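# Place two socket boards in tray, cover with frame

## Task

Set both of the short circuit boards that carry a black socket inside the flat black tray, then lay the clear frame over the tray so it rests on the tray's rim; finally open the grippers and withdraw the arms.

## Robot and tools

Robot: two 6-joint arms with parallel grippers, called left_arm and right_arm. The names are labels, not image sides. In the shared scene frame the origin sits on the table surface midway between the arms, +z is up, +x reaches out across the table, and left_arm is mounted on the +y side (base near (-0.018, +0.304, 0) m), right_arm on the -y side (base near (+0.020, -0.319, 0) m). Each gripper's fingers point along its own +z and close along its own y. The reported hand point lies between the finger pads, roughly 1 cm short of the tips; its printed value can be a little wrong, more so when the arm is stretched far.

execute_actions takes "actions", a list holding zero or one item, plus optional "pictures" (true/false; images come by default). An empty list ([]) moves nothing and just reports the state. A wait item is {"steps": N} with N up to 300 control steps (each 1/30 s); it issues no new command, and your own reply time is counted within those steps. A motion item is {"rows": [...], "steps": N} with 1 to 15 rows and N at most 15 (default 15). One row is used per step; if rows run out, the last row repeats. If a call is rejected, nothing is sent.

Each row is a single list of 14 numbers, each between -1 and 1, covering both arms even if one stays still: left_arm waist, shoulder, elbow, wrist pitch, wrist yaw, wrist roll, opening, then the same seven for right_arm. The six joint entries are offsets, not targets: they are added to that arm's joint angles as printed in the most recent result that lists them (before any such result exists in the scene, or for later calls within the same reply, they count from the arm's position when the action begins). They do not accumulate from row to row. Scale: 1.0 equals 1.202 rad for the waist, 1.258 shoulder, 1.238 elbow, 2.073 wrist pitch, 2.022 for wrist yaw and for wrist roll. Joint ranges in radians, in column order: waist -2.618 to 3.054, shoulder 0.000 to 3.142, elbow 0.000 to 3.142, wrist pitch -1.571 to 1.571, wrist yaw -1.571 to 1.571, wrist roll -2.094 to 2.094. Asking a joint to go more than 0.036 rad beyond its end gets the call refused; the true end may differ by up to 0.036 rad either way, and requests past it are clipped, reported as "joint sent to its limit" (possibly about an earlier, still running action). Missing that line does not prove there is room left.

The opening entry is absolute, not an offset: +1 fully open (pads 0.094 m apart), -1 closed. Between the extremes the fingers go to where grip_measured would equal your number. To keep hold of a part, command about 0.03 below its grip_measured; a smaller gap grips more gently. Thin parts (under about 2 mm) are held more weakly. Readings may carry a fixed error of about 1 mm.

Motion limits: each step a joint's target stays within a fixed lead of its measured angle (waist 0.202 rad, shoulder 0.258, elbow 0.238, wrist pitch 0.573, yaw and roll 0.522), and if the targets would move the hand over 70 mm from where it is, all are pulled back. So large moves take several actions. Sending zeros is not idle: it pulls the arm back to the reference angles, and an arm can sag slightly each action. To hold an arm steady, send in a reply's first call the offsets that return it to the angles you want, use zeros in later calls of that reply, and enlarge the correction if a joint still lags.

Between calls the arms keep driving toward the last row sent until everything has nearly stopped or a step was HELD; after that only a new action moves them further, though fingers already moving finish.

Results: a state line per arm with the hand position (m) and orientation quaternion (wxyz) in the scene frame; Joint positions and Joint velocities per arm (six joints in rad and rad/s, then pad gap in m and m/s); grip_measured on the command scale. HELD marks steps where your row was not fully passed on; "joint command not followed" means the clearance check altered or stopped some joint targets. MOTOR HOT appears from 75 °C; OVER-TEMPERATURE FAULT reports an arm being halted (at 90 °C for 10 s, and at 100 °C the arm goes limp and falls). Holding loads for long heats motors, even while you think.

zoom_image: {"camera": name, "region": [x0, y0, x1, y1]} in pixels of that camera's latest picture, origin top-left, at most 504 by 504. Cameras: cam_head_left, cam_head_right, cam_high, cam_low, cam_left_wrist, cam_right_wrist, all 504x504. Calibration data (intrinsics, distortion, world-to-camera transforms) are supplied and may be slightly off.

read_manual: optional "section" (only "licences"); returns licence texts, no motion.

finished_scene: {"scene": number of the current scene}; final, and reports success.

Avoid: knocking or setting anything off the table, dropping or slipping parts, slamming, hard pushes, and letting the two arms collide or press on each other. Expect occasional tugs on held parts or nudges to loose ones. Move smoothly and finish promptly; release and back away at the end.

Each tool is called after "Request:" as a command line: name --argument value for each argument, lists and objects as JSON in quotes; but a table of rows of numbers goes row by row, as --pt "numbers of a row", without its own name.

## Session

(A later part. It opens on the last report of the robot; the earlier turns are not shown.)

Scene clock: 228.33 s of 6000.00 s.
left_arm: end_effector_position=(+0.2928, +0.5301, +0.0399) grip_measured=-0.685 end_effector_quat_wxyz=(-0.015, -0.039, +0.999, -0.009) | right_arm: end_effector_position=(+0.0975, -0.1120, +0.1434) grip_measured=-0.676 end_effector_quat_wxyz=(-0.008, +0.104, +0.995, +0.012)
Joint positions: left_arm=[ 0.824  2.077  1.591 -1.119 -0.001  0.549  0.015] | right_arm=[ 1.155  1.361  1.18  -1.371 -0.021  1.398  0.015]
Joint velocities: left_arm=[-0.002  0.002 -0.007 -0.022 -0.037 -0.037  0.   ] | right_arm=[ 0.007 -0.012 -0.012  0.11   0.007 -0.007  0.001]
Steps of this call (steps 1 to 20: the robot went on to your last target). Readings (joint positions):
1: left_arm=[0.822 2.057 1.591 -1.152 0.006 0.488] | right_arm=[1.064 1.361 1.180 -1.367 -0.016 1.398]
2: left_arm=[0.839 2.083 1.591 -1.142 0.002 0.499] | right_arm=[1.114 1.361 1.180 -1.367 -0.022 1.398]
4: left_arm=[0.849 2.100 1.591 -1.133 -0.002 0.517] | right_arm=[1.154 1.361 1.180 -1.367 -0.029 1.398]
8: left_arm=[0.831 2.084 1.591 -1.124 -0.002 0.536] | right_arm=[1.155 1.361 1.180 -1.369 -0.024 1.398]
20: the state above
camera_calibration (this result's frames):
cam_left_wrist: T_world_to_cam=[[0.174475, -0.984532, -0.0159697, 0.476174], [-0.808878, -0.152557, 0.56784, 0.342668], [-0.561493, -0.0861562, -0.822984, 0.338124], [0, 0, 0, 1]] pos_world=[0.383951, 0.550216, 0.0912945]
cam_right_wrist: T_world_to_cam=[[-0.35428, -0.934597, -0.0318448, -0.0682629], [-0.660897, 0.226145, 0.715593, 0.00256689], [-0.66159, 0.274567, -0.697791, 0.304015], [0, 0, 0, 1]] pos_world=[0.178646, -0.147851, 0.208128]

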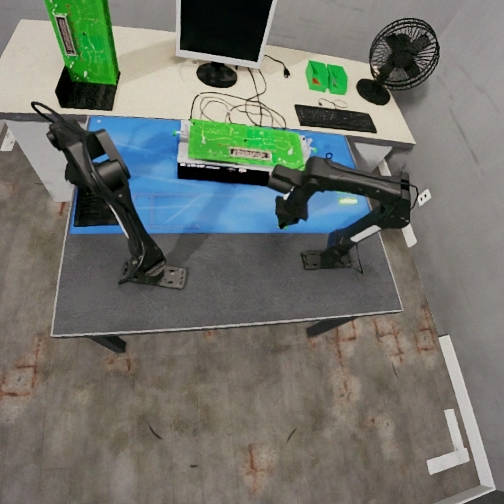

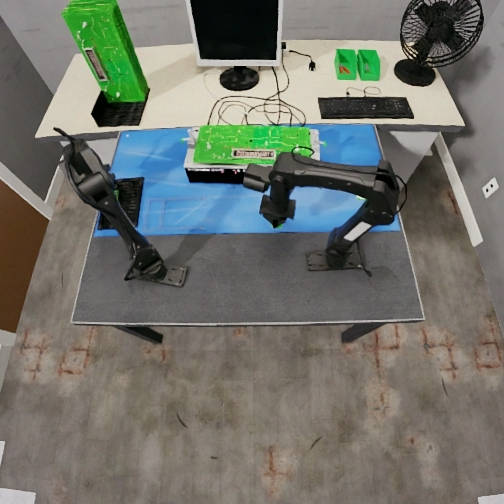

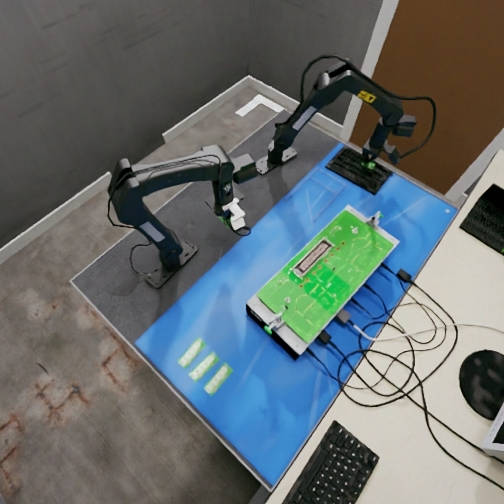

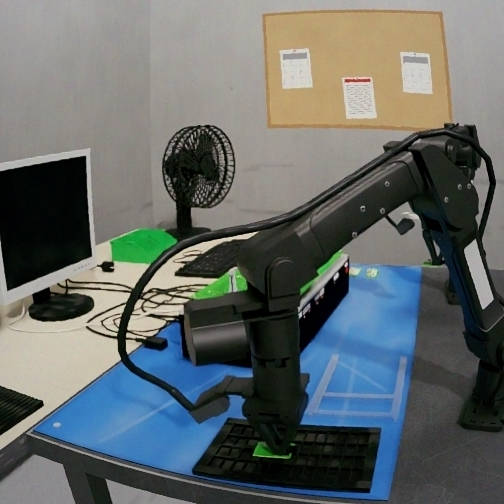

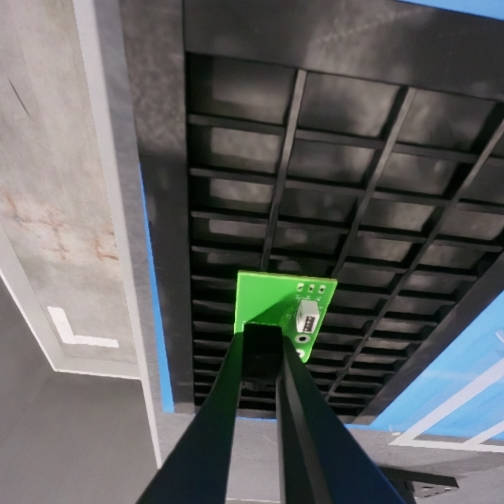

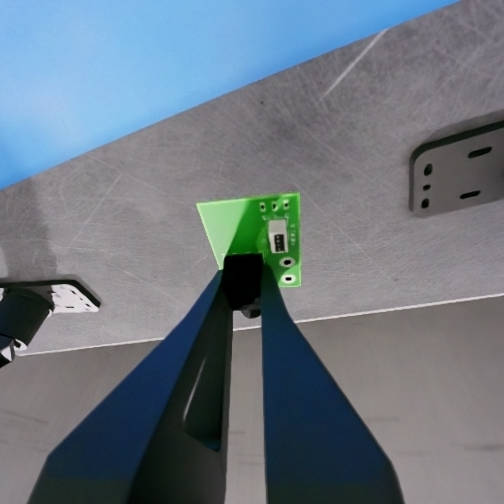

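Request:
execute_actions --actions '[{"rows":[[0,0.01,0,0.01,0,0,-0.73,0.18,0.1,0.035,0.04,0,0,-0.72],[0,0.015,0,0.015,0,0,-0.73,0.18,0.15,0.035,0.08,0,0,-0.72],[0,0.02,0,0.02,0,0,-0.73,0.18,0.2,0.035,0.11,0,0,-0.72],[0,0.025,0,0.025,0,0,-0.73,0.18,0.24,0.035,0.14,0,0,-0.72],[0,0.03,0,0.03,0,0,-0.73,0.18,0.28,0.035,0.17,0,0,-0.72],[0,0.03,0,0.03,0,0,-0.73,0.18,0.31,0.035,0.19,0,0,-0.72],[0,0.03,0,0.03,0,0,-0.73,0.18,0.33,0.035,0.203,0,0,-0.72],[0,0.03,0,0.03,0,0,-0.73,0.18,0.35,0.035,0.203,0,0,-0.72],[0,0.03,0,0.03,0,0,-0.73,0.18,0.365,0.035,0.203,0,0,-0.72]]}]' --pictures false

Request:
execute_actions --actions '[{"steps":15}]'

Request:
zoom_image --camera "cam_low" --region '[190, 380, 410, 504]'

Scene clock: 241.20 s of 6000.00 s.
left_arm: end_effector_position=(+0.2982, +0.5341, +0.0233) grip_measured=-0.685 end_effector_quat_wxyz=(-0.015, -0.038, +0.999, -0.010) | right_arm: end_effector_position=(+0.0654, -0.0074, +0.0277) grip_measured=-0.676 end_effector_quat_wxyz=(-0.018, -0.002, +1.000, -0.016)
Joint positions: left_arm=[ 0.824  2.121  1.591 -1.077 -0.001  0.55   0.015] | right_arm=[ 1.37   1.845  1.211 -0.973 -0.03   1.4    0.015]
Joint velocities: left_arm=[ 0.002 -0.012  0.022  0.037 -0.095 -0.051  0.   ] | right_arm=[-0.002 -0.012 -0.002  0.183 -0.022 -0.007  0.002]
Steps of this call (steps 1 to 15: the robot went on to your last target; steps 16 to 90: nothing new was sent; then 9.37 s passed at rest; steps 91 to 105: all 15 steps of this action). Readings (joint positions):
91: left_arm=[0.824 2.078 1.591 -1.119 -0.001 0.550] | right_arm=[1.180 1.373 1.184 -1.371 -0.010 1.399]
92: left_arm=[0.824 2.080 1.591 -1.117 -0.001 0.550] | right_arm=[1.234 1.402 1.194 -1.360 -0.006 1.400]
94: left_arm=[0.824 2.089 1.591 -1.108 -0.001 0.550] | right_arm=[1.326 1.500 1.209 -1.290 -0.018 1.400]
98: left_arm=[0.824 2.115 1.591 -1.086 -0.001 0.550] | right_arm=[1.370 1.738 1.211 -1.094 -0.029 1.400]
105: the state above

Scene clock: 241.70 s of 6000.00 s.
left_arm: end_effector_position=(+0.2989, +0.5346, +0.0233) grip_measured=-0.685 end_effector_quat_wxyz=(-0.014, -0.038, +0.999, -0.009) | right_arm: end_effector_position=(+0.0662, -0.0029, +0.0275) grip_measured=-0.676 end_effector_quat_wxyz=(-0.016, -0.003, +1.000, -0.006)
Joint positions: left_arm=[ 0.824  2.121  1.591 -1.073 -0.001  0.55   0.015] | right_arm=[ 1.37   1.845  1.211 -0.954 -0.03   1.4    0.015]
Joint velocities: left_arm=[-0.002 -0.012  0.002 -0.051  0.037  0.125 -0.001] | right_arm=[-0.017  0.007  0.007 -0.11  -0.051 -0.037 -0.001]
Steps of this call (steps 1 to 15: the robot went on to your last target). Readings (joint positions):
1: left_arm=[0.824 2.121 1.591 -1.077 -0.001 0.550] | right_arm=[1.370 1.845 1.211 -0.968 -0.030 1.400]
2: left_arm=[0.824 2.121 1.591 -1.076 -0.001 0.550] | right_arm=[1.370 1.845 1.211 -0.965 -0.030 1.400]
4: left_arm=[0.824 2.121 1.591 -1.075 -0.001 0.550] | right_arm=[1.370 1.845 1.211 -0.960 -0.030 1.400]
8: left_arm=[0.824 2.121 1.591 -1.074 -0.001 0.550] | right_arm=[1.370 1.845 1.211 -0.956 -0.030 1.400]
15: the state above
camera_calibration (this result's frames):
cam_left_wrist: T_world_to_cam=[[0.173374, -0.984713, -0.0167666, 0.479668], [-0.809941, -0.152247, 0.566406, 0.357987], [-0.560301, -0.0846202, -0.823956, 0.327101], [0, 0, 0, 1]] pos_world=[0.390061, 0.554517, 0.0747926]
cam_right_wrist: T_world_to_cam=[[-0.148275, -0.988933, 0.00503938, 0.00411821], [-0.683458, 0.106154, 0.72223, 0.0410856], [-0.714772, 0.103645, -0.691635, 0.17533], [0, 0, 0, 1]] pos_world=[0.154012, -0.0184608, 0.0915703]

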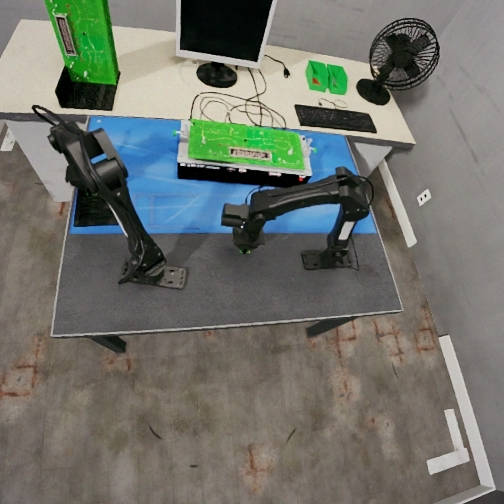

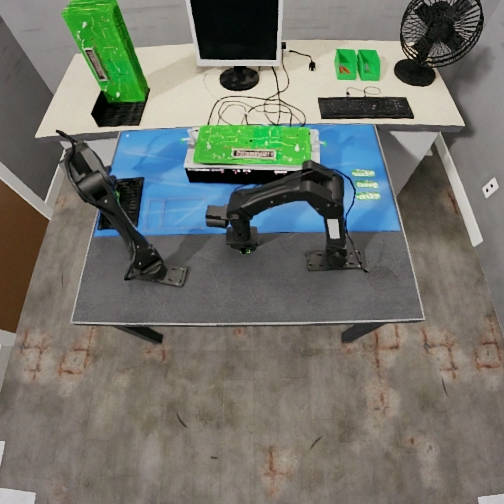

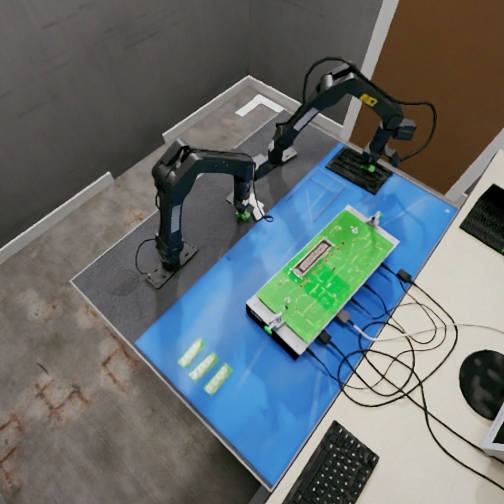

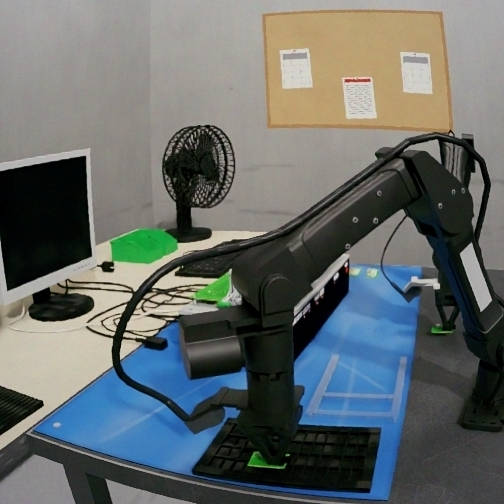

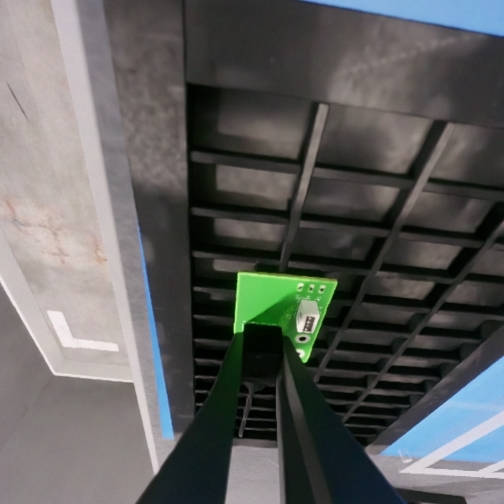

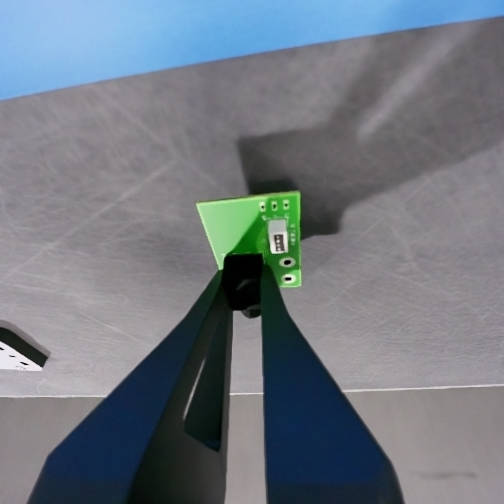

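Region (190, 380, 410, 504) of cam_low's 504x504 image, scaled by 2.291, with more detail than that image has; it fills the top 284 rows of this view, and the rest is white.

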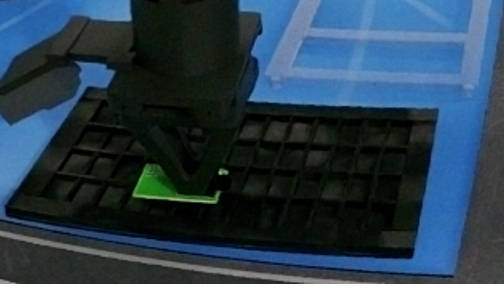

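Request:
execute_actions --actions '[{"rows":[[0,0.006,0,0.008,0,0,-0.73,0,0.01,-0.015,0.015,0,0,-0.72],[0,0.01,0,0.012,0,0,-0.73,0,0.015,-0.022,0.025,0,0,-0.72],[0,0.016,0,0.016,0,0,-0.73,0,0.022,-0.032,0.033,0,0,-0.72]]}]'

Scene clock: 251.00 s of 6000.00 s.
left_arm: end_effector_position=(+0.2990, +0.5346, +0.0226) grip_measured=-0.685 end_effector_quat_wxyz=(-0.014, -0.038, +0.999, -0.009) | right_arm: end_effector_position=(+0.0661, +0.0004, +0.0149) grip_measured=-0.676 end_effector_quat_wxyz=(-0.017, -0.003, +1.000, +0.000)
Joint positions: left_arm=[ 0.824  2.123  1.591 -1.072 -0.001  0.55   0.015] | right_arm=[ 1.37   1.865  1.182 -0.893 -0.033  1.4    0.015]
Joint velocities: left_arm=[ 0.007 -0.017 -0.002 -0.007  0.037 -0.022 -0.001] | right_arm=[ 0.012 -0.002 -0.012  0.022 -0.066  0.037 -0.001]
Steps of this call (steps 1 to 15: the robot went on to your last target; steps 16 to 90: nothing new was sent; then 5.80 s passed at rest; steps 91 to 105: all 15 steps of this action). Readings (joint positions):
91: left_arm=[0.824 2.121 1.591 -1.073 -0.001 0.550] | right_arm=[1.370 1.845 1.211 -0.952 -0.030 1.400]
92: left_arm=[0.824 2.122 1.591 -1.073 -0.001 0.550] | right_arm=[1.370 1.845 1.209 -0.944 -0.031 1.400]
94: left_arm=[0.824 2.123 1.591 -1.072 -0.001 0.550] | right_arm=[1.370 1.847 1.199 -0.922 -0.032 1.400]
98: left_arm=[0.824 2.123 1.591 -1.072 -0.001 0.550] | right_arm=[1.370 1.862 1.185 -0.903 -0.033 1.400]
105: the state above
camera_calibration (this result's frames):
cam_left_wrist: T_world_to_cam=[[0.173364, -0.984721, -0.0164335, 0.4797], [-0.809591, -0.151993, 0.566975, 0.358217], [-0.56081, -0.0849886, -0.823571, 0.3269], [0, 0, 0, 1]] pos_world=[0.390175, 0.554599, 0.074009]
cam_right_wrist: T_world_to_cam=[[-0.148316, -0.988911, -0.00760464, 0.00757154], [-0.682505, 0.0967906, 0.724444, 0.0497333], [-0.715674, 0.112637, -0.689292, 0.166208], [0, 0, 0, 1]] pos_world=[0.154017, -0.0160473, 0.0785948]

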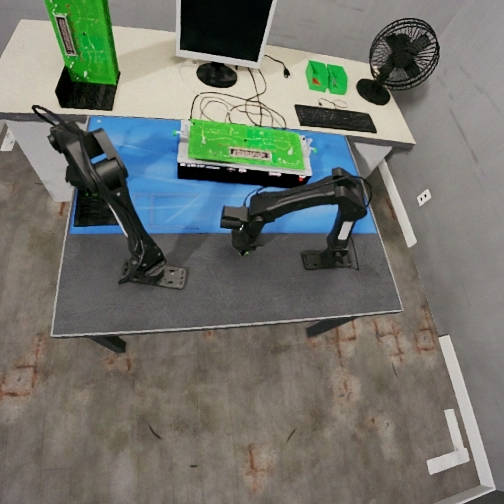

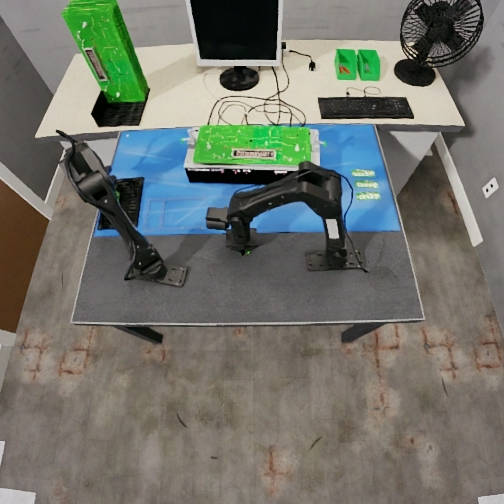

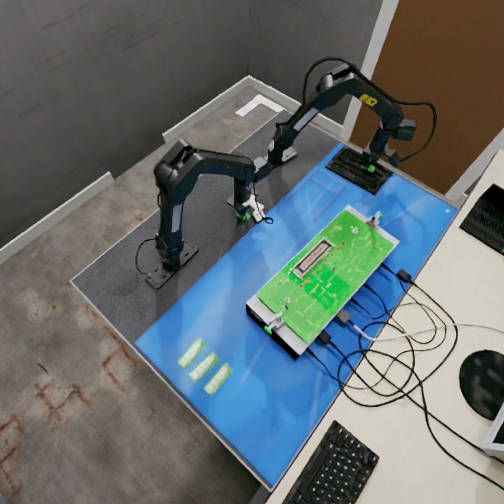

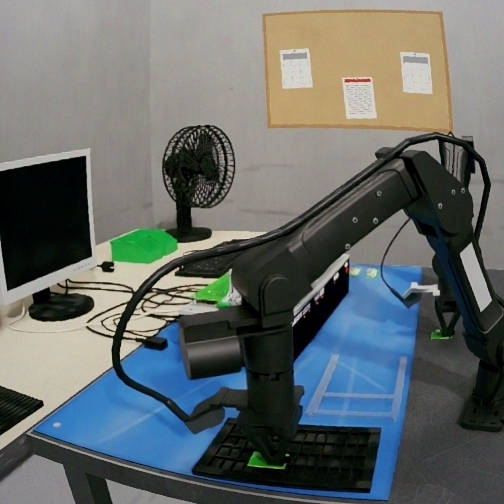

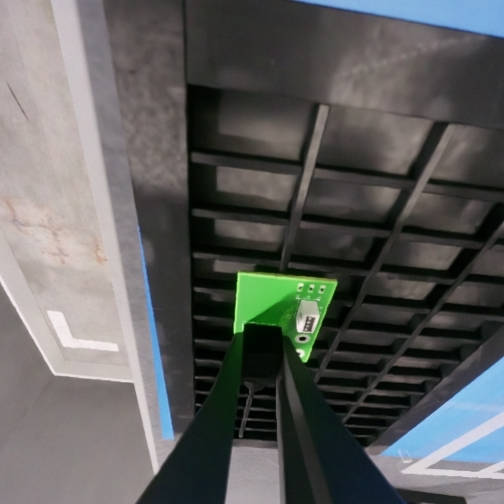

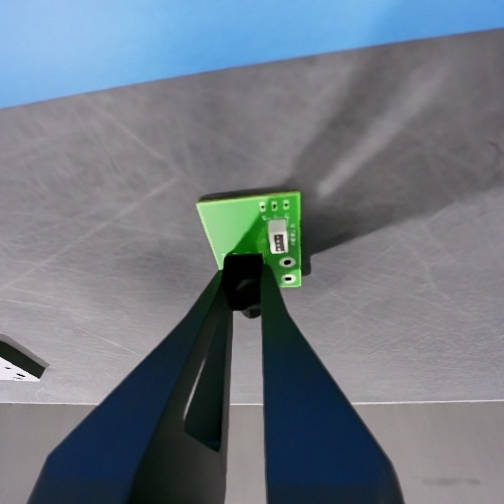

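In contact. Release both.

Request:
execute_actions --actions '[{"rows":[[0,0,0,0,0,0,-0.6,0,0,0,0,0,0,-0.6],[0,0,0,0,0,0,-0.25,0,0,0,0,0,0,-0.3],[0,0,0,0,0,0,-0.25,0,0,0,0,0,0,-0.3],[0,0,0,0,0,0,-0.25,0,0,0,0,0,0,-0.3],[0,0,0,0,0,0,-0.25,0,0,0,0,0,0,-0.3],[0,-0.03,0,-0.01,0,0,-0.25,0,-0.03,0,-0.01,0,0,-0.3],[0,-0.06,0,-0.03,0,0,-0.25,0,-0.06,0,-0.03,0,0,-0.3],[0,-0.1,0,-0.05,0,0,-0.25,0,-0.1,0,-0.05,0,0,-0.3]]}]' --pictures false

Request:
execute_actions --actions '[{"rows":[[0,-0.52,-0.31,-0.12,0,0,-0.25,0,-0.4,0,-0.2,0,0,-0.3],[0,-0.52,-0.31,-0.12,0,0,-0.25,0,-0.4,0,-0.2,0,0,-0.3],[0,-0.52,-0.31,-0.12,0,0,-0.25,0,-0.4,0,-0.2,0,0,-0.3],[-0.6,-0.52,-0.31,-0.12,0,-0.4,-0.25,-1,-0.4,0,-0.2,0,0,-0.3]]}]' --pictures false

Request:
execute_actions --actions '[{"steps":25}]'

Scene clock: 264.07 s of 6000.00 s.
left_arm: end_effector_position=(+0.2880, +0.5266, +0.0627) grip_measured=-0.252 end_effector_quat_wxyz=(-0.003, -0.038, +0.999, -0.002) | right_arm: end_effector_position=(+0.0639, -0.0084, +0.0483) grip_measured=-0.303 end_effector_quat_wxyz=(-0.015, -0.003, +1.000, +0.019)
Joint positions: left_arm=[ 0.824  2.009  1.584 -1.152 -0.001  0.55   0.035] | right_arm=[ 1.37   1.751  1.181 -0.967 -0.037  1.4    0.033]
Joint velocities: left_arm=[-0.012 -0.051  0.012 -0.139 -0.007 -0.066  0.   ] | right_arm=[ 0.022 -0.022 -0.002 -0.051 -0.007 -0.022  0.001]
Steps of this call (steps 1 to 15: the robot went on to your last target; steps 16 to 90: nothing new was sent; then 9.57 s passed at rest; steps 91 to 105: all 15 steps of this action). Readings (joint positions):
91: left_arm=[0.824 2.123 1.591 -1.073 -0.001 0.550] | right_arm=[1.370 1.865 1.182 -0.890 -0.034 1.400]
92: left_arm=[0.824 2.123 1.591 -1.073 -0.001 0.550] | right_arm=[1.370 1.865 1.182 -0.890 -0.034 1.400]
94: left_arm=[0.824 2.125 1.591 -1.073 -0.001 0.550] | right_arm=[1.370 1.865 1.182 -0.890 -0.035 1.400]
98: left_arm=[0.824 2.110 1.588 -1.089 -0.001 0.550] | right_arm=[1.370 1.848 1.182 -0.908 -0.037 1.400]
105: the state above

Scene clock: 264.57 s of 6000.00 s.
left_arm: end_effector_position=(+0.2095, +0.2930, +0.1522) grip_measured=-0.252 end_effector_quat_wxyz=(+0.030, -0.045, +0.999, -0.004) | right_arm: end_effector_position=(+0.1891, -0.1703, +0.1652) grip_measured=-0.302 end_effector_quat_wxyz=(+0.021, +0.349, +0.933, +0.082)
Joint positions: left_arm=[ 0.146  1.348  1.204 -1.367  0.002 -0.143  0.035] | right_arm=[ 0.646  1.248  1.172 -1.331 -0.046  1.399  0.033]
Joint velocities: left_arm=[-1.448 -0.071 -0.002 -0.227  0.168 -0.608  0.   ] | right_arm=[-2.098  0.002 -0.012 -0.125 -0.007 -0.007 -0.   ]
Steps of this call (steps 1 to 15: all 15 steps of this action). Readings (joint positions):
1: left_arm=[0.824 1.988 1.555 -1.145 -0.001 0.550] | right_arm=[1.370 1.739 1.180 -0.989 -0.038 1.399]
2: left_arm=[0.824 1.951 1.500 -1.153 -0.001 0.550] | right_arm=[1.370 1.711 1.176 -1.032 -0.039 1.399]
4: left_arm=[0.813 1.857 1.382 -1.209 -0.006 0.503] | right_arm=[1.357 1.619 1.172 -1.122 -0.048 1.399]
8: left_arm=[0.641 1.653 1.228 -1.303 -0.012 0.216] | right_arm=[1.170 1.395 1.172 -1.220 -0.056 1.399]
15: the state above

Scene clock: 265.40 s of 6000.00 s.
left_arm: end_effector_position=(+0.2019, +0.2811, +0.1509) grip_measured=-0.252 end_effector_quat_wxyz=(+0.014, -0.073, +0.997, -0.007) | right_arm: end_effector_position=(+0.2299, -0.2677, +0.1639) grip_measured=-0.302 end_effector_quat_wxyz=(+0.030, +0.561, +0.825, +0.059)
Joint positions: left_arm=[ 0.096  1.35   1.202 -1.392  0.009 -0.249  0.035] | right_arm=[ 0.168  1.248  1.172 -1.368 -0.04   1.399  0.033]
Joint velocities: left_arm=[ 0.012 -0.007  0.002  0.037  0.037 -0.051  0.   ] | right_arm=[ 0.017 -0.022 -0.002  0.022 -0.051  0.007  0.001]
Steps of this call (steps 1 to 25: the robot went on to your last target). Readings (joint positions):
1: left_arm=[0.111 1.348 1.204 -1.373 0.009 -0.163] | right_arm=[0.571 1.248 1.172 -1.335 -0.046 1.399]
2: left_arm=[0.097 1.350 1.202 -1.377 0.011 -0.179] | right_arm=[0.497 1.248 1.172 -1.338 -0.046 1.399]
4: left_arm=[0.096 1.350 1.202 -1.383 0.010 -0.204] | right_arm=[0.348 1.248 1.172 -1.342 -0.046 1.399]
8: left_arm=[0.096 1.350 1.202 -1.389 0.009 -0.232] | right_arm=[0.171 1.248 1.172 -1.353 -0.032 1.399]
25: the state above
camera_calibration (this result's frames):
cam_left_wrist: T_world_to_cam=[[0.24347, -0.969836, -0.0118345, 0.22995], [-0.826617, -0.213868, 0.520542, 0.196085], [-0.507372, -0.116954, -0.853754, 0.359335], [0, 0, 0, 1]] pos_world=[0.288418, 0.306976, 0.207434]
cam_right_wrist: T_world_to_cam=[[-0.966279, -0.21683, -0.138888, 0.184105], [-0.248803, 0.647218, 0.720559, 0.127786], [-0.0663477, 0.730817, -0.679341, 0.430894], [0, 0, 0, 1]] pos_world=[0.238279, -0.35769, 0.226217]

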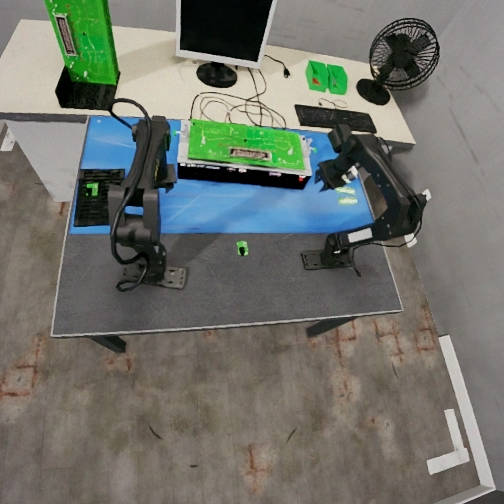

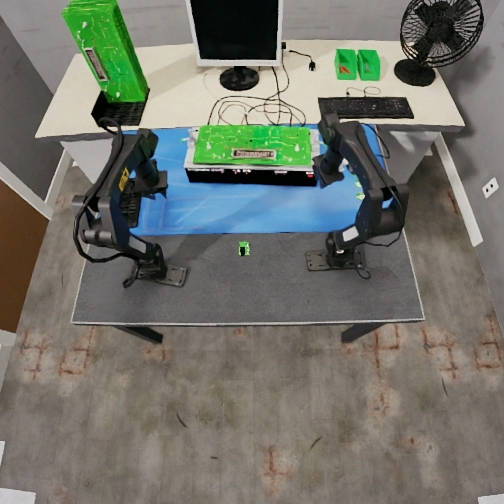

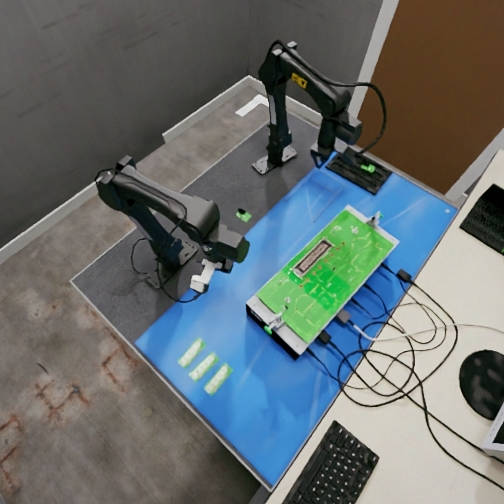

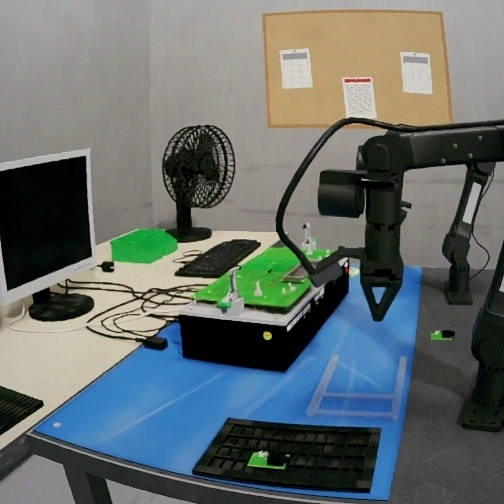

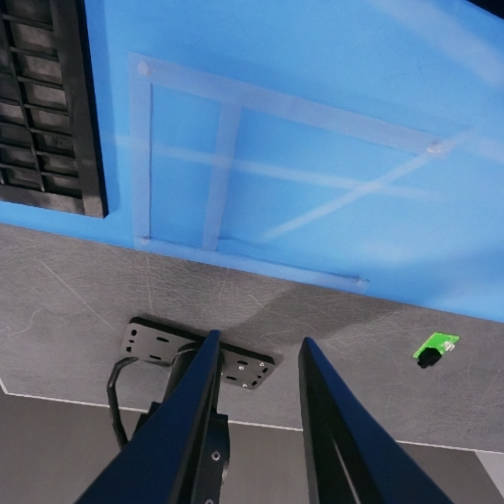

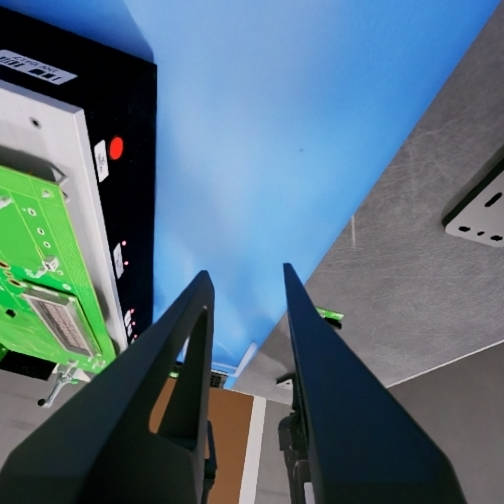

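Left to hover over board 2; right parks farther.

Request:
execute_actions --actions '[{"rows":[[-0.99,0,0,0,0,-0.515,-0.2,-0.5,0,0,0,0,0,-0.3]]}]' --pictures false

Request:
execute_actions --actions '[{"steps":10}]' --pictures false

Request:
execute_actions --actions '[{"rows":[[0,0.05,0,0.03,0,0,-0.2,0,0,0,0,0,0,-0.3],[0,0.1,0,0.07,0,0,-0.2,0,0,0,0,0,0,-0.3],[0,0.15,0,0.1,0,0,-0.2,0,0,0,0,0,0,-0.3],[0,0.2,0,0.13,0,0,-0.2,0,0,0,0,0,0,-0.3],[0,0.24,0,0.16,0,0,-0.2,0,0,0,0,0,0,-0.3],[0,0.28,0,0.18,0,0,-0.2,0,0,0,0,0,0,-0.3],[0,0.31,0,0.195,0,0,-0.2,0,0,0,0,0,0,-0.3],[0,0.33,0,0.195,0,0,-0.2,0,0,0,0,0,0,-0.3],[0,0.345,0,0.195,0,0,-0.2,0,0,0,0,0,0,-0.3]]}]' --pictures false

Request:
execute_actions --actions '[{"steps":15}]'

Scene clock: 283.37 s of 6000.00 s.
left_arm: end_effector_position=(+0.0693, +0.0990, +0.1510) grip_measured=-0.202 end_effector_quat_wxyz=(+0.002, -0.028, +0.999, -0.020) | right_arm: end_effector_position=(+0.2251, -0.3966, +0.1643) grip_measured=-0.302 end_effector_quat_wxyz=(+0.051, +0.779, +0.622, +0.051)
Joint positions: left_arm=[-0.967  1.35   1.202 -1.384  0.012 -1.221  0.038] | right_arm=[-0.433  1.248  1.172 -1.356 -0.041  1.399  0.033]
Joint velocities: left_arm=[-2.122  0.017  0.007 -0.007  0.051 -0.403 -0.   ] | right_arm=[ 0.007 -0.022 -0.017  0.022 -0.022 -0.051 -0.   ]
Steps of this call (steps 1 to 15: the robot went on to your last target; steps 16 to 90: nothing new was sent; then 14.47 s passed at rest; steps 91 to 105: all 15 steps of this action). Readings (joint positions):
91: left_arm=[0.069 1.350 1.202 -1.392 -0.003 -0.331] | right_arm=[0.140 1.248 1.172 -1.368 -0.055 1.399]
92: left_arm=[0.008 1.350 1.202 -1.392 -0.007 -0.432] | right_arm=[0.078 1.248 1.172 -1.367 -0.061 1.399]
94: left_arm=[-0.140 1.350 1.202 -1.390 -0.003 -0.630] | right_arm=[-0.070 1.248 1.172 -1.362 -0.058 1.399]
98: left_arm=[-0.441 1.350 1.202 -1.387 0.005 -0.991] | right_arm=[-0.359 1.248 1.172 -1.356 -0.050 1.399]
105: the state above

Scene clock: 283.70 s of 6000.00 s.
left_arm: end_effector_position=(+0.0393, +0.0887, +0.1510) grip_measured=-0.202 end_effector_quat_wxyz=(-0.006, +0.012, +1.000, -0.022) | right_arm: end_effector_position=(+0.2252, -0.3963, +0.1643) grip_measured=-0.302 end_effector_quat_wxyz=(+0.050, +0.779, +0.622, +0.052)
Joint positions: left_arm=[-1.1    1.35   1.202 -1.383  0.023 -1.275  0.038] | right_arm=[-0.433  1.248  1.172 -1.356 -0.043  1.399  0.033]
Joint velocities: left_arm=[ 0.007 -0.002  0.002  0.139 -0.066  0.007  0.001] | right_arm=[ 0.007  0.002 -0.007 -0.051 -0.007  0.022 -0.001]
Steps of this call (steps 1 to 10: the robot went on to your last target). Readings (joint positions):
1: left_arm=[-1.032 1.350 1.202 -1.383 0.016 -1.232] | right_arm=[-0.433 1.248 1.172 -1.356 -0.042 1.399]
2: left_arm=[-1.075 1.350 1.202 -1.383 0.022 -1.242] | right_arm=[-0.433 1.248 1.172 -1.356 -0.042 1.399]
4: left_arm=[-1.101 1.350 1.202 -1.383 0.025 -1.255] | right_arm=[-0.433 1.248 1.172 -1.356 -0.043 1.399]
8: left_arm=[-1.100 1.350 1.202 -1.383 0.023 -1.271] | right_arm=[-0.433 1.248 1.172 -1.356 -0.043 1.399]
10: the state above

Scene clock: 284.20 s of 6000.00 s.
left_arm: end_effector_position=(+0.0605, +0.0128, +0.0319) grip_measured=-0.202 end_effector_quat_wxyz=(-0.020, +0.011, +0.999, +0.028) | right_arm: end_effector_position=(+0.2254, -0.3958, +0.1643) grip_measured=-0.302 end_effector_quat_wxyz=(+0.050, +0.779, +0.622, +0.053)
Joint positions: left_arm=[-1.1    1.817  1.191 -1.01   0.023 -1.275  0.038] | right_arm=[-0.433  1.248  1.172 -1.356 -0.046  1.399  0.033]
Joint velocities: left_arm=[-0.007 -0.061  0.002  0.154 -0.007 -0.007  0.   ] | right_arm=[ 0.002  0.007  0.002 -0.022  0.066  0.007 -0.001]
Steps of this call (steps 1 to 15: all 15 steps of this action). Readings (joint positions):
1: left_arm=[-1.100 1.356 1.202 -1.382 0.023 -1.275] | right_arm=[-0.433 1.248 1.172 -1.356 -0.044 1.399]
2: left_arm=[-1.100 1.371 1.202 -1.370 0.023 -1.275] | right_arm=[-0.433 1.248 1.172 -1.356 -0.044 1.399]
4: left_arm=[-1.100 1.450 1.202 -1.312 0.023 -1.275] | right_arm=[-0.433 1.248 1.172 -1.356 -0.045 1.399]
8: left_arm=[-1.100 1.698 1.202 -1.129 0.023 -1.275] | right_arm=[-0.433 1.248 1.172 -1.356 -0.046 1.399]
15: the state above

Scene clock: 284.70 s of 6000.00 s.
left_arm: end_effector_position=(+0.0618, +0.0080, +0.0325) grip_measured=-0.202 end_effector_quat_wxyz=(-0.017, +0.011, +1.000, +0.017) | right_arm: end_effector_position=(+0.2254, -0.3957, +0.1643) grip_measured=-0.302 end_effector_quat_wxyz=(+0.050, +0.779, +0.622, +0.054)
Joint positions: left_arm=[-1.1    1.814  1.191 -0.991  0.023 -1.275  0.038] | right_arm=[-0.433  1.248  1.172 -1.356 -0.047  1.399  0.033]
Joint velocities: left_arm=[ 0.007 -0.022  0.007 -0.007 -0.007  0.037 -0.001] | right_arm=[ 0.002 -0.017  0.002 -0.095 -0.051 -0.022  0.   ]
Steps of this call (steps 1 to 15: the robot went on to your last target). Readings (joint positions):
1: left_arm=[-1.100 1.815 1.191 -1.005 0.023 -1.275] | right_arm=[-0.433 1.248 1.172 -1.356 -0.047 1.399]
2: left_arm=[-1.100 1.814 1.191 -1.002 0.023 -1.275] | right_arm=[-0.433 1.248 1.172 -1.356 -0.047 1.399]
4: left_arm=[-1.100 1.814 1.191 -0.997 0.023 -1.275] | right_arm=[-0.433 1.248 1.172 -1.356 -0.047 1.399]
8: left_arm=[-1.100 1.814 1.191 -0.992 0.023 -1.275] | right_arm=[-0.433 1.248 1.172 -1.356 -0.047 1.399]
15: the state above
camera_calibration (this result's frames):
cam_left_wrist: T_world_to_cam=[[0.0745422, -0.994948, -0.0672503, 0.0102313], [-0.817956, -0.0995792, 0.566597, 0.0806179], [-0.570431, 0.0127724, -0.821246, 0.157045], [0, 0, 0, 1]] pos_world=[0.154763, 0.0162016, 0.0839828]
cam_right_wrist: T_world_to_cam=[[-0.917815, 0.36714, -0.151075, 0.374272], [0.150413, 0.673733, 0.723505, 0.12923], [0.367412, 0.64132, -0.673585, 0.390323], [0, 0, 0, 1]] pos_world=[0.180665, -0.474799, 0.22596]

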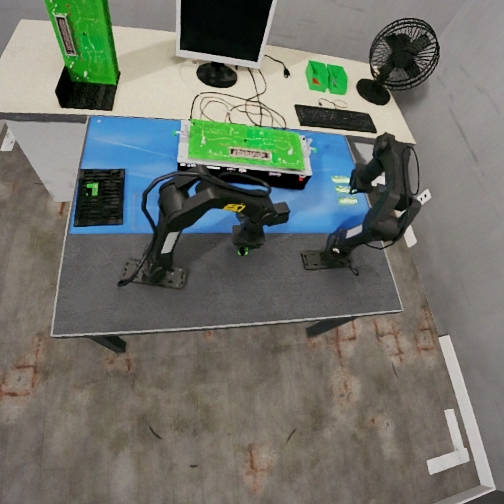

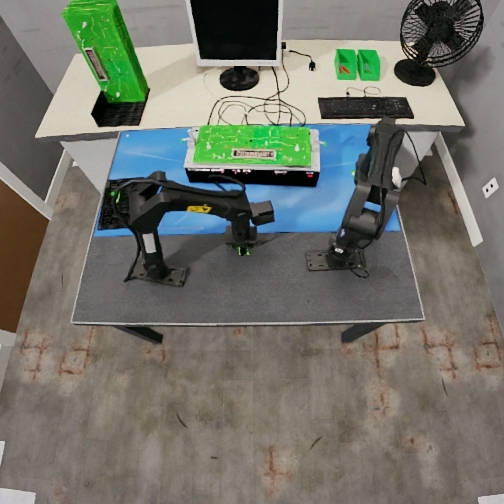

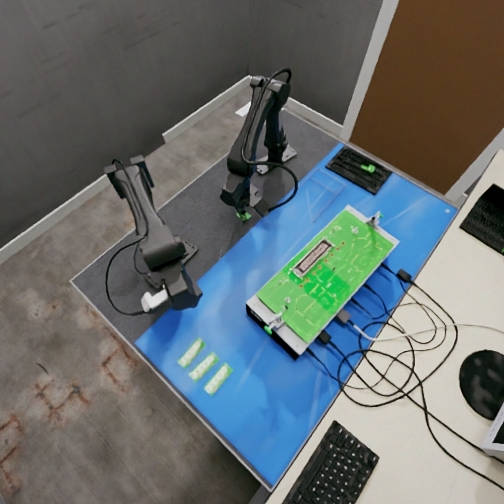

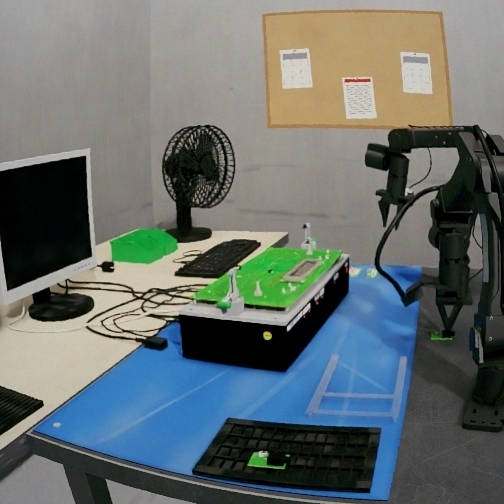

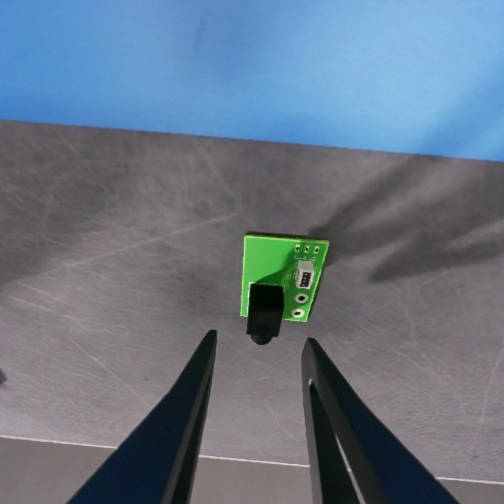

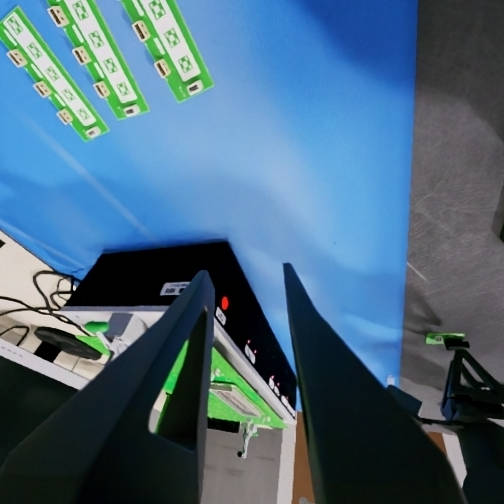

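Go to the previous grasp joints (1.84, 1.134, −0.885, yaw .012), then close.

Request:
execute_actions --actions '[{"rows":[[0,0.005,-0.012,0.015,-0.008,-0.007,-0.2,0,0,0,0,0,0,-0.3],[0,0.009,-0.022,0.028,-0.008,-0.007,-0.2,0,0,0,0,0,0,-0.3],[0,0.013,-0.031,0.04,-0.008,-0.007,-0.2,0,0,0,0,0,0,-0.3],[0,0.016,-0.04,0.05,-0.008,-0.007,-0.2,0,0,0,0,0,0,-0.3],[0,0.018,-0.047,0.055,-0.008,-0.007,-0.2,0,0,0,0,0,0,-0.3]]}]' --pictures false

Request:
execute_actions --actions '[{"rows":[[0,0,0,0,0,0,-0.3,0,0,0,0,0,0,-0.3],[0,0,0,0,0,0,-0.4,0,0,0,0,0,0,-0.3],[0,0,0,0,0,0,-0.5,0,0,0,0,0,0,-0.3],[0,0,0,0,0,0,-0.58,0,0,0,0,0,0,-0.3],[0,0,0,0,0,0,-0.64,0,0,0,0,0,0,-0.3],[0,0,0,0,0,0,-0.68,0,0,0,0,0,0,-0.3],[0,0,0,0,0,0,-0.73,0,0,0,0,0,0,-0.3]]}]'

Scene clock: 295.37 s of 6000.00 s.
left_arm: end_effector_position=(+0.0626, +0.0063, +0.0121) grip_measured=-0.202 end_effector_quat_wxyz=(-0.014, +0.009, +1.000, +0.010) | right_arm: end_effector_position=(+0.2256, -0.3952, +0.1643) grip_measured=-0.302 end_effector_quat_wxyz=(+0.049, +0.779, +0.622, +0.055)
Joint positions: left_arm=[-1.1    1.838  1.134 -0.894  0.021 -1.279  0.038] | right_arm=[-0.433  1.248  1.172 -1.356 -0.05   1.399  0.033]
Joint velocities: left_arm=[ 0.002 -0.022 -0.007  0.037 -0.007 -0.037 -0.   ] | right_arm=[ 0.002 -0.007  0.007 -0.007 -0.081 -0.037  0.001]
Steps of this call (steps 1 to 15: the robot went on to your last target; steps 16 to 90: nothing new was sent; then 7.17 s passed at rest; steps 91 to 105: all 15 steps of this action). Readings (joint positions):
91: left_arm=[-1.100 1.814 1.189 -0.987 0.023 -1.276] | right_arm=[-0.433 1.248 1.172 -1.356 -0.047 1.399]
92: left_arm=[-1.100 1.814 1.185 -0.979 0.023 -1.276] | right_arm=[-0.433 1.248 1.172 -1.356 -0.047 1.399]
94: left_arm=[-1.100 1.815 1.168 -0.953 0.022 -1.278] | right_arm=[-0.433 1.248 1.172 -1.356 -0.048 1.399]
98: left_arm=[-1.100 1.832 1.139 -0.915 0.022 -1.279] | right_arm=[-0.433 1.248 1.172 -1.356 -0.049 1.399]
105: the state above

Scene clock: 295.87 s of 6000.00 s.
left_arm: end_effector_position=(+0.0627, +0.0062, +0.0121) grip_measured=-0.686 end_effector_quat_wxyz=(-0.014, +0.009, +1.000, +0.010) | right_arm: end_effector_position=(+0.2258, -0.3947, +0.1644) grip_measured=-0.302 end_effector_quat_wxyz=(+0.048, +0.779, +0.623, +0.056)
Joint positions: left_arm=[-1.1    1.838  1.134 -0.893  0.021 -1.279  0.015] | right_arm=[-0.433  1.248  1.172 -1.356 -0.052  1.399  0.033]
Joint velocities: left_arm=[-0.007 -0.002  0.007 -0.022  0.037 -0.066 -0.   ] | right_arm=[-0.012 -0.032  0.007 -0.007 -0.051  0.022 -0.   ]
Steps of this call (steps 1 to 15: all 15 steps of this action). Readings (joint positions):
1: left_arm=[-1.100 1.838 1.134 -0.893 0.021 -1.279] | right_arm=[-0.433 1.248 1.172 -1.356 -0.050 1.399]
2: left_arm=[-1.100 1.838 1.134 -0.893 0.021 -1.279] | right_arm=[-0.433 1.248 1.172 -1.356 -0.050 1.399]
4: left_arm=[-1.100 1.838 1.134 -0.893 0.021 -1.279] | right_arm=[-0.433 1.248 1.172 -1.356 -0.051 1.399]
8: left_arm=[-1.100 1.838 1.134 -0.893 0.021 -1.279] | right_arm=[-0.433 1.248 1.172 -1.356 -0.052 1.399]
15: the state above
camera_calibration (this result's frames):
cam_left_wrist: T_world_to_cam=[[0.079028, -0.995532, -0.0516773, 0.00656861], [-0.821149, -0.0944022, 0.562852, 0.0928908], [-0.565216, -0.00204631, -0.824941, 0.140631], [0, 0, 0, 1]] pos_world=[0.155245, 0.0155961, 0.0640682]
cam_right_wrist: T_world_to_cam=[[-0.917773, 0.367204, -0.151173, 0.374322], [0.148288, 0.670062, 0.727343, 0.126901], [0.368379, 0.645119, -0.669417, 0.390206], [0, 0, 0, 1]] pos_world=[0.180981, -0.474213, 0.225497]

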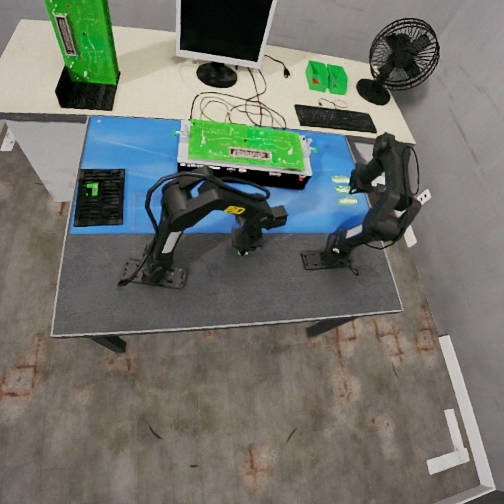

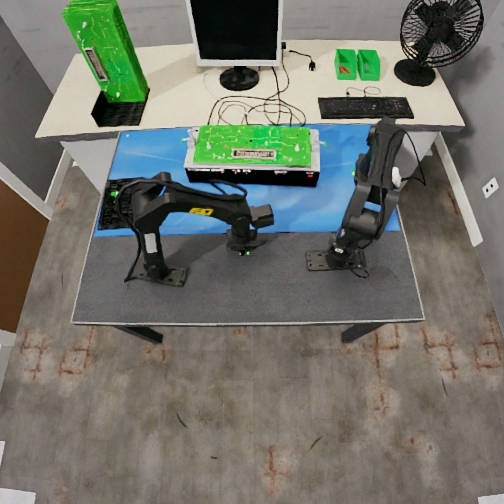

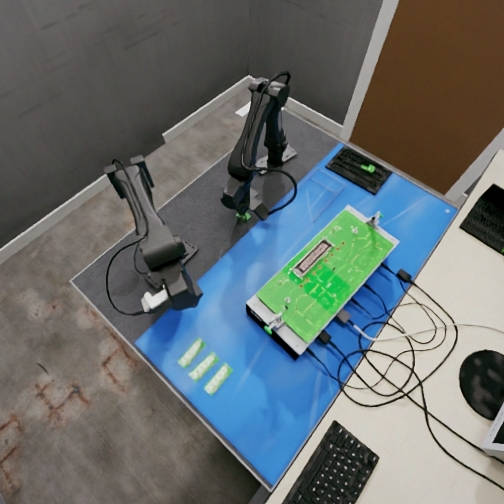

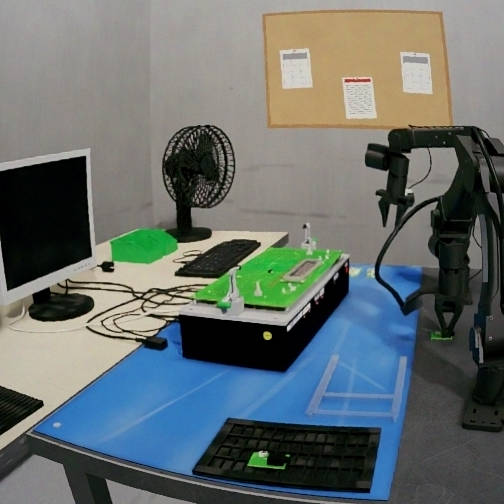

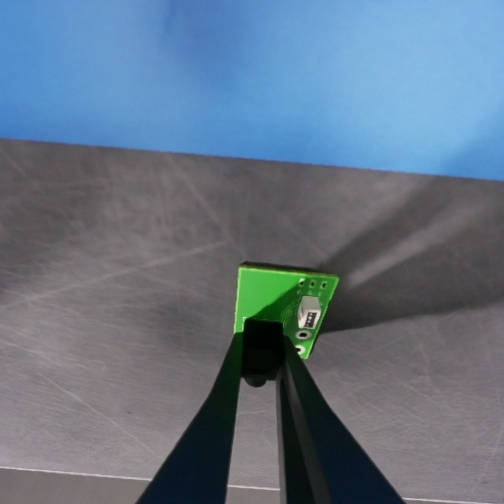

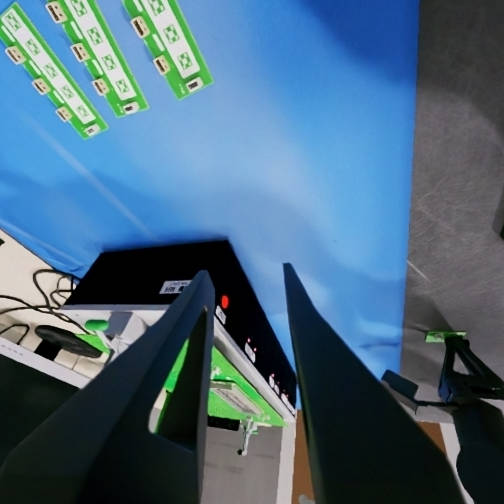

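Request:
execute_actions --actions '[{"rows":[[0,-0.03,0.01,-0.02,0,0,-0.73,0,0,0,0,0,0,-0.3],[0,-0.06,0.02,-0.04,0,0,-0.73,0,0,0,0,0,0,-0.3],[0,-0.1,0.03,-0.07,0,0,-0.73,0,0,0,0,0,0,-0.3],[0,-0.15,0.04,-0.1,0,0,-0.73,0,0,0,0,0,0,-0.3],[0,-0.2,0.05,-0.14,0,0,-0.73,0,0,0,0,0,0,-0.3],[0.1,-0.26,0.055,-0.18,0,0.05,-0.73,0,0,0,0,0,0,-0.3],[0.2,-0.32,0.055,-0.22,0,0.1,-0.73,0,0,0,0,0,0,-0.3],[1,-0.35,0.055,-0.23,-0.01,0.6,-0.73,0,0,0,0,0,0,-0.3]]}]' --pictures false

Request:
execute_actions --actions '[{"steps":20}]' --pictures false

Scene clock: 307.90 s of 6000.00 s.
left_arm: end_effector_position=(+0.1603, +0.1308, +0.1392) grip_measured=-0.686 end_effector_quat_wxyz=(+0.027, +0.102, +0.994, -0.032) | right_arm: end_effector_position=(+0.2260, -0.3942, +0.1644) grip_measured=-0.302 end_effector_quat_wxyz=(+0.047, +0.779, +0.623, +0.057)
Joint positions: left_arm=[-0.566  1.403  1.194 -1.279  0.018 -0.56   0.015] | right_arm=[-0.433  1.248  1.172 -1.356 -0.055  1.399  0.033]
Joint velocities: left_arm=[ 2.137 -0.012  0.002 -0.432 -0.081  2.806  0.001] | right_arm=[-0.007 -0.012  0.007  0.037  0.037 -0.022 -0.001]
From where the robot then was, a joint's target lay farther than a number of 1.0 reaches, so one or more steps of this call were cut to that.
Steps of this call (steps 1 to 15: the robot went on to your last target; steps 16 to 90: nothing new was sent; then 8.53 s passed at rest; steps 91 to 105: all 15 steps of this action). Readings (joint positions):
91: left_arm=[-1.100 1.838 1.134 -0.896 0.021 -1.279] | right_arm=[-0.433 1.248 1.172 -1.356 -0.053 1.399]
92: left_arm=[-1.100 1.833 1.134 -0.902 0.021 -1.279] | right_arm=[-0.433 1.248 1.172 -1.356 -0.053 1.399]
94: left_arm=[-1.100 1.795 1.134 -0.947 0.022 -1.279] | right_arm=[-0.433 1.248 1.172 -1.356 -0.054 1.399]
98: left_arm=[-1.032 1.605 1.154 -1.088 0.033 -1.195] | right_arm=[-0.433 1.248 1.172 -1.356 -0.055 1.399]
105: the state above

Scene clock: 308.57 s of 6000.00 s.
left_arm: end_effector_position=(+0.2101, +0.2860, +0.1380) grip_measured=-0.686 end_effector_quat_wxyz=(+0.001, +0.004, +1.000, +0.003) | right_arm: end_effector_position=(+0.2260, -0.3942, +0.1644) grip_measured=-0.302 end_effector_quat_wxyz=(+0.047, +0.779, +0.623, +0.057)
Joint positions: left_arm=[ 0.11   1.405  1.194 -1.359 -0.006 -0.081  0.015] | right_arm=[-0.433  1.248  1.172 -1.356 -0.055  1.399  0.033]
Joint velocities: left_arm=[ 0.007 -0.002  0.007 -0.022  0.051  0.066 -0.002] | right_arm=[-0.007 -0.012 -0.007  0.037 -0.007 -0.007 -0.001]
Steps of this call (steps 1 to 20: the robot went on to your last target). Readings (joint positions):
1: left_arm=[-0.490 1.403 1.194 -1.292 0.015 -0.466] | right_arm=[-0.433 1.248 1.172 -1.356 -0.055 1.399]
2: left_arm=[-0.414 1.405 1.194 -1.303 0.014 -0.387] | right_arm=[-0.433 1.248 1.172 -1.356 -0.055 1.399]
4: left_arm=[-0.264 1.405 1.194 -1.316 0.011 -0.274] | right_arm=[-0.433 1.248 1.172 -1.356 -0.055 1.399]
8: left_arm=[0.029 1.405 1.194 -1.330 0.004 -0.157] | right_arm=[-0.433 1.248 1.172 -1.356 -0.055 1.399]
20: the state above


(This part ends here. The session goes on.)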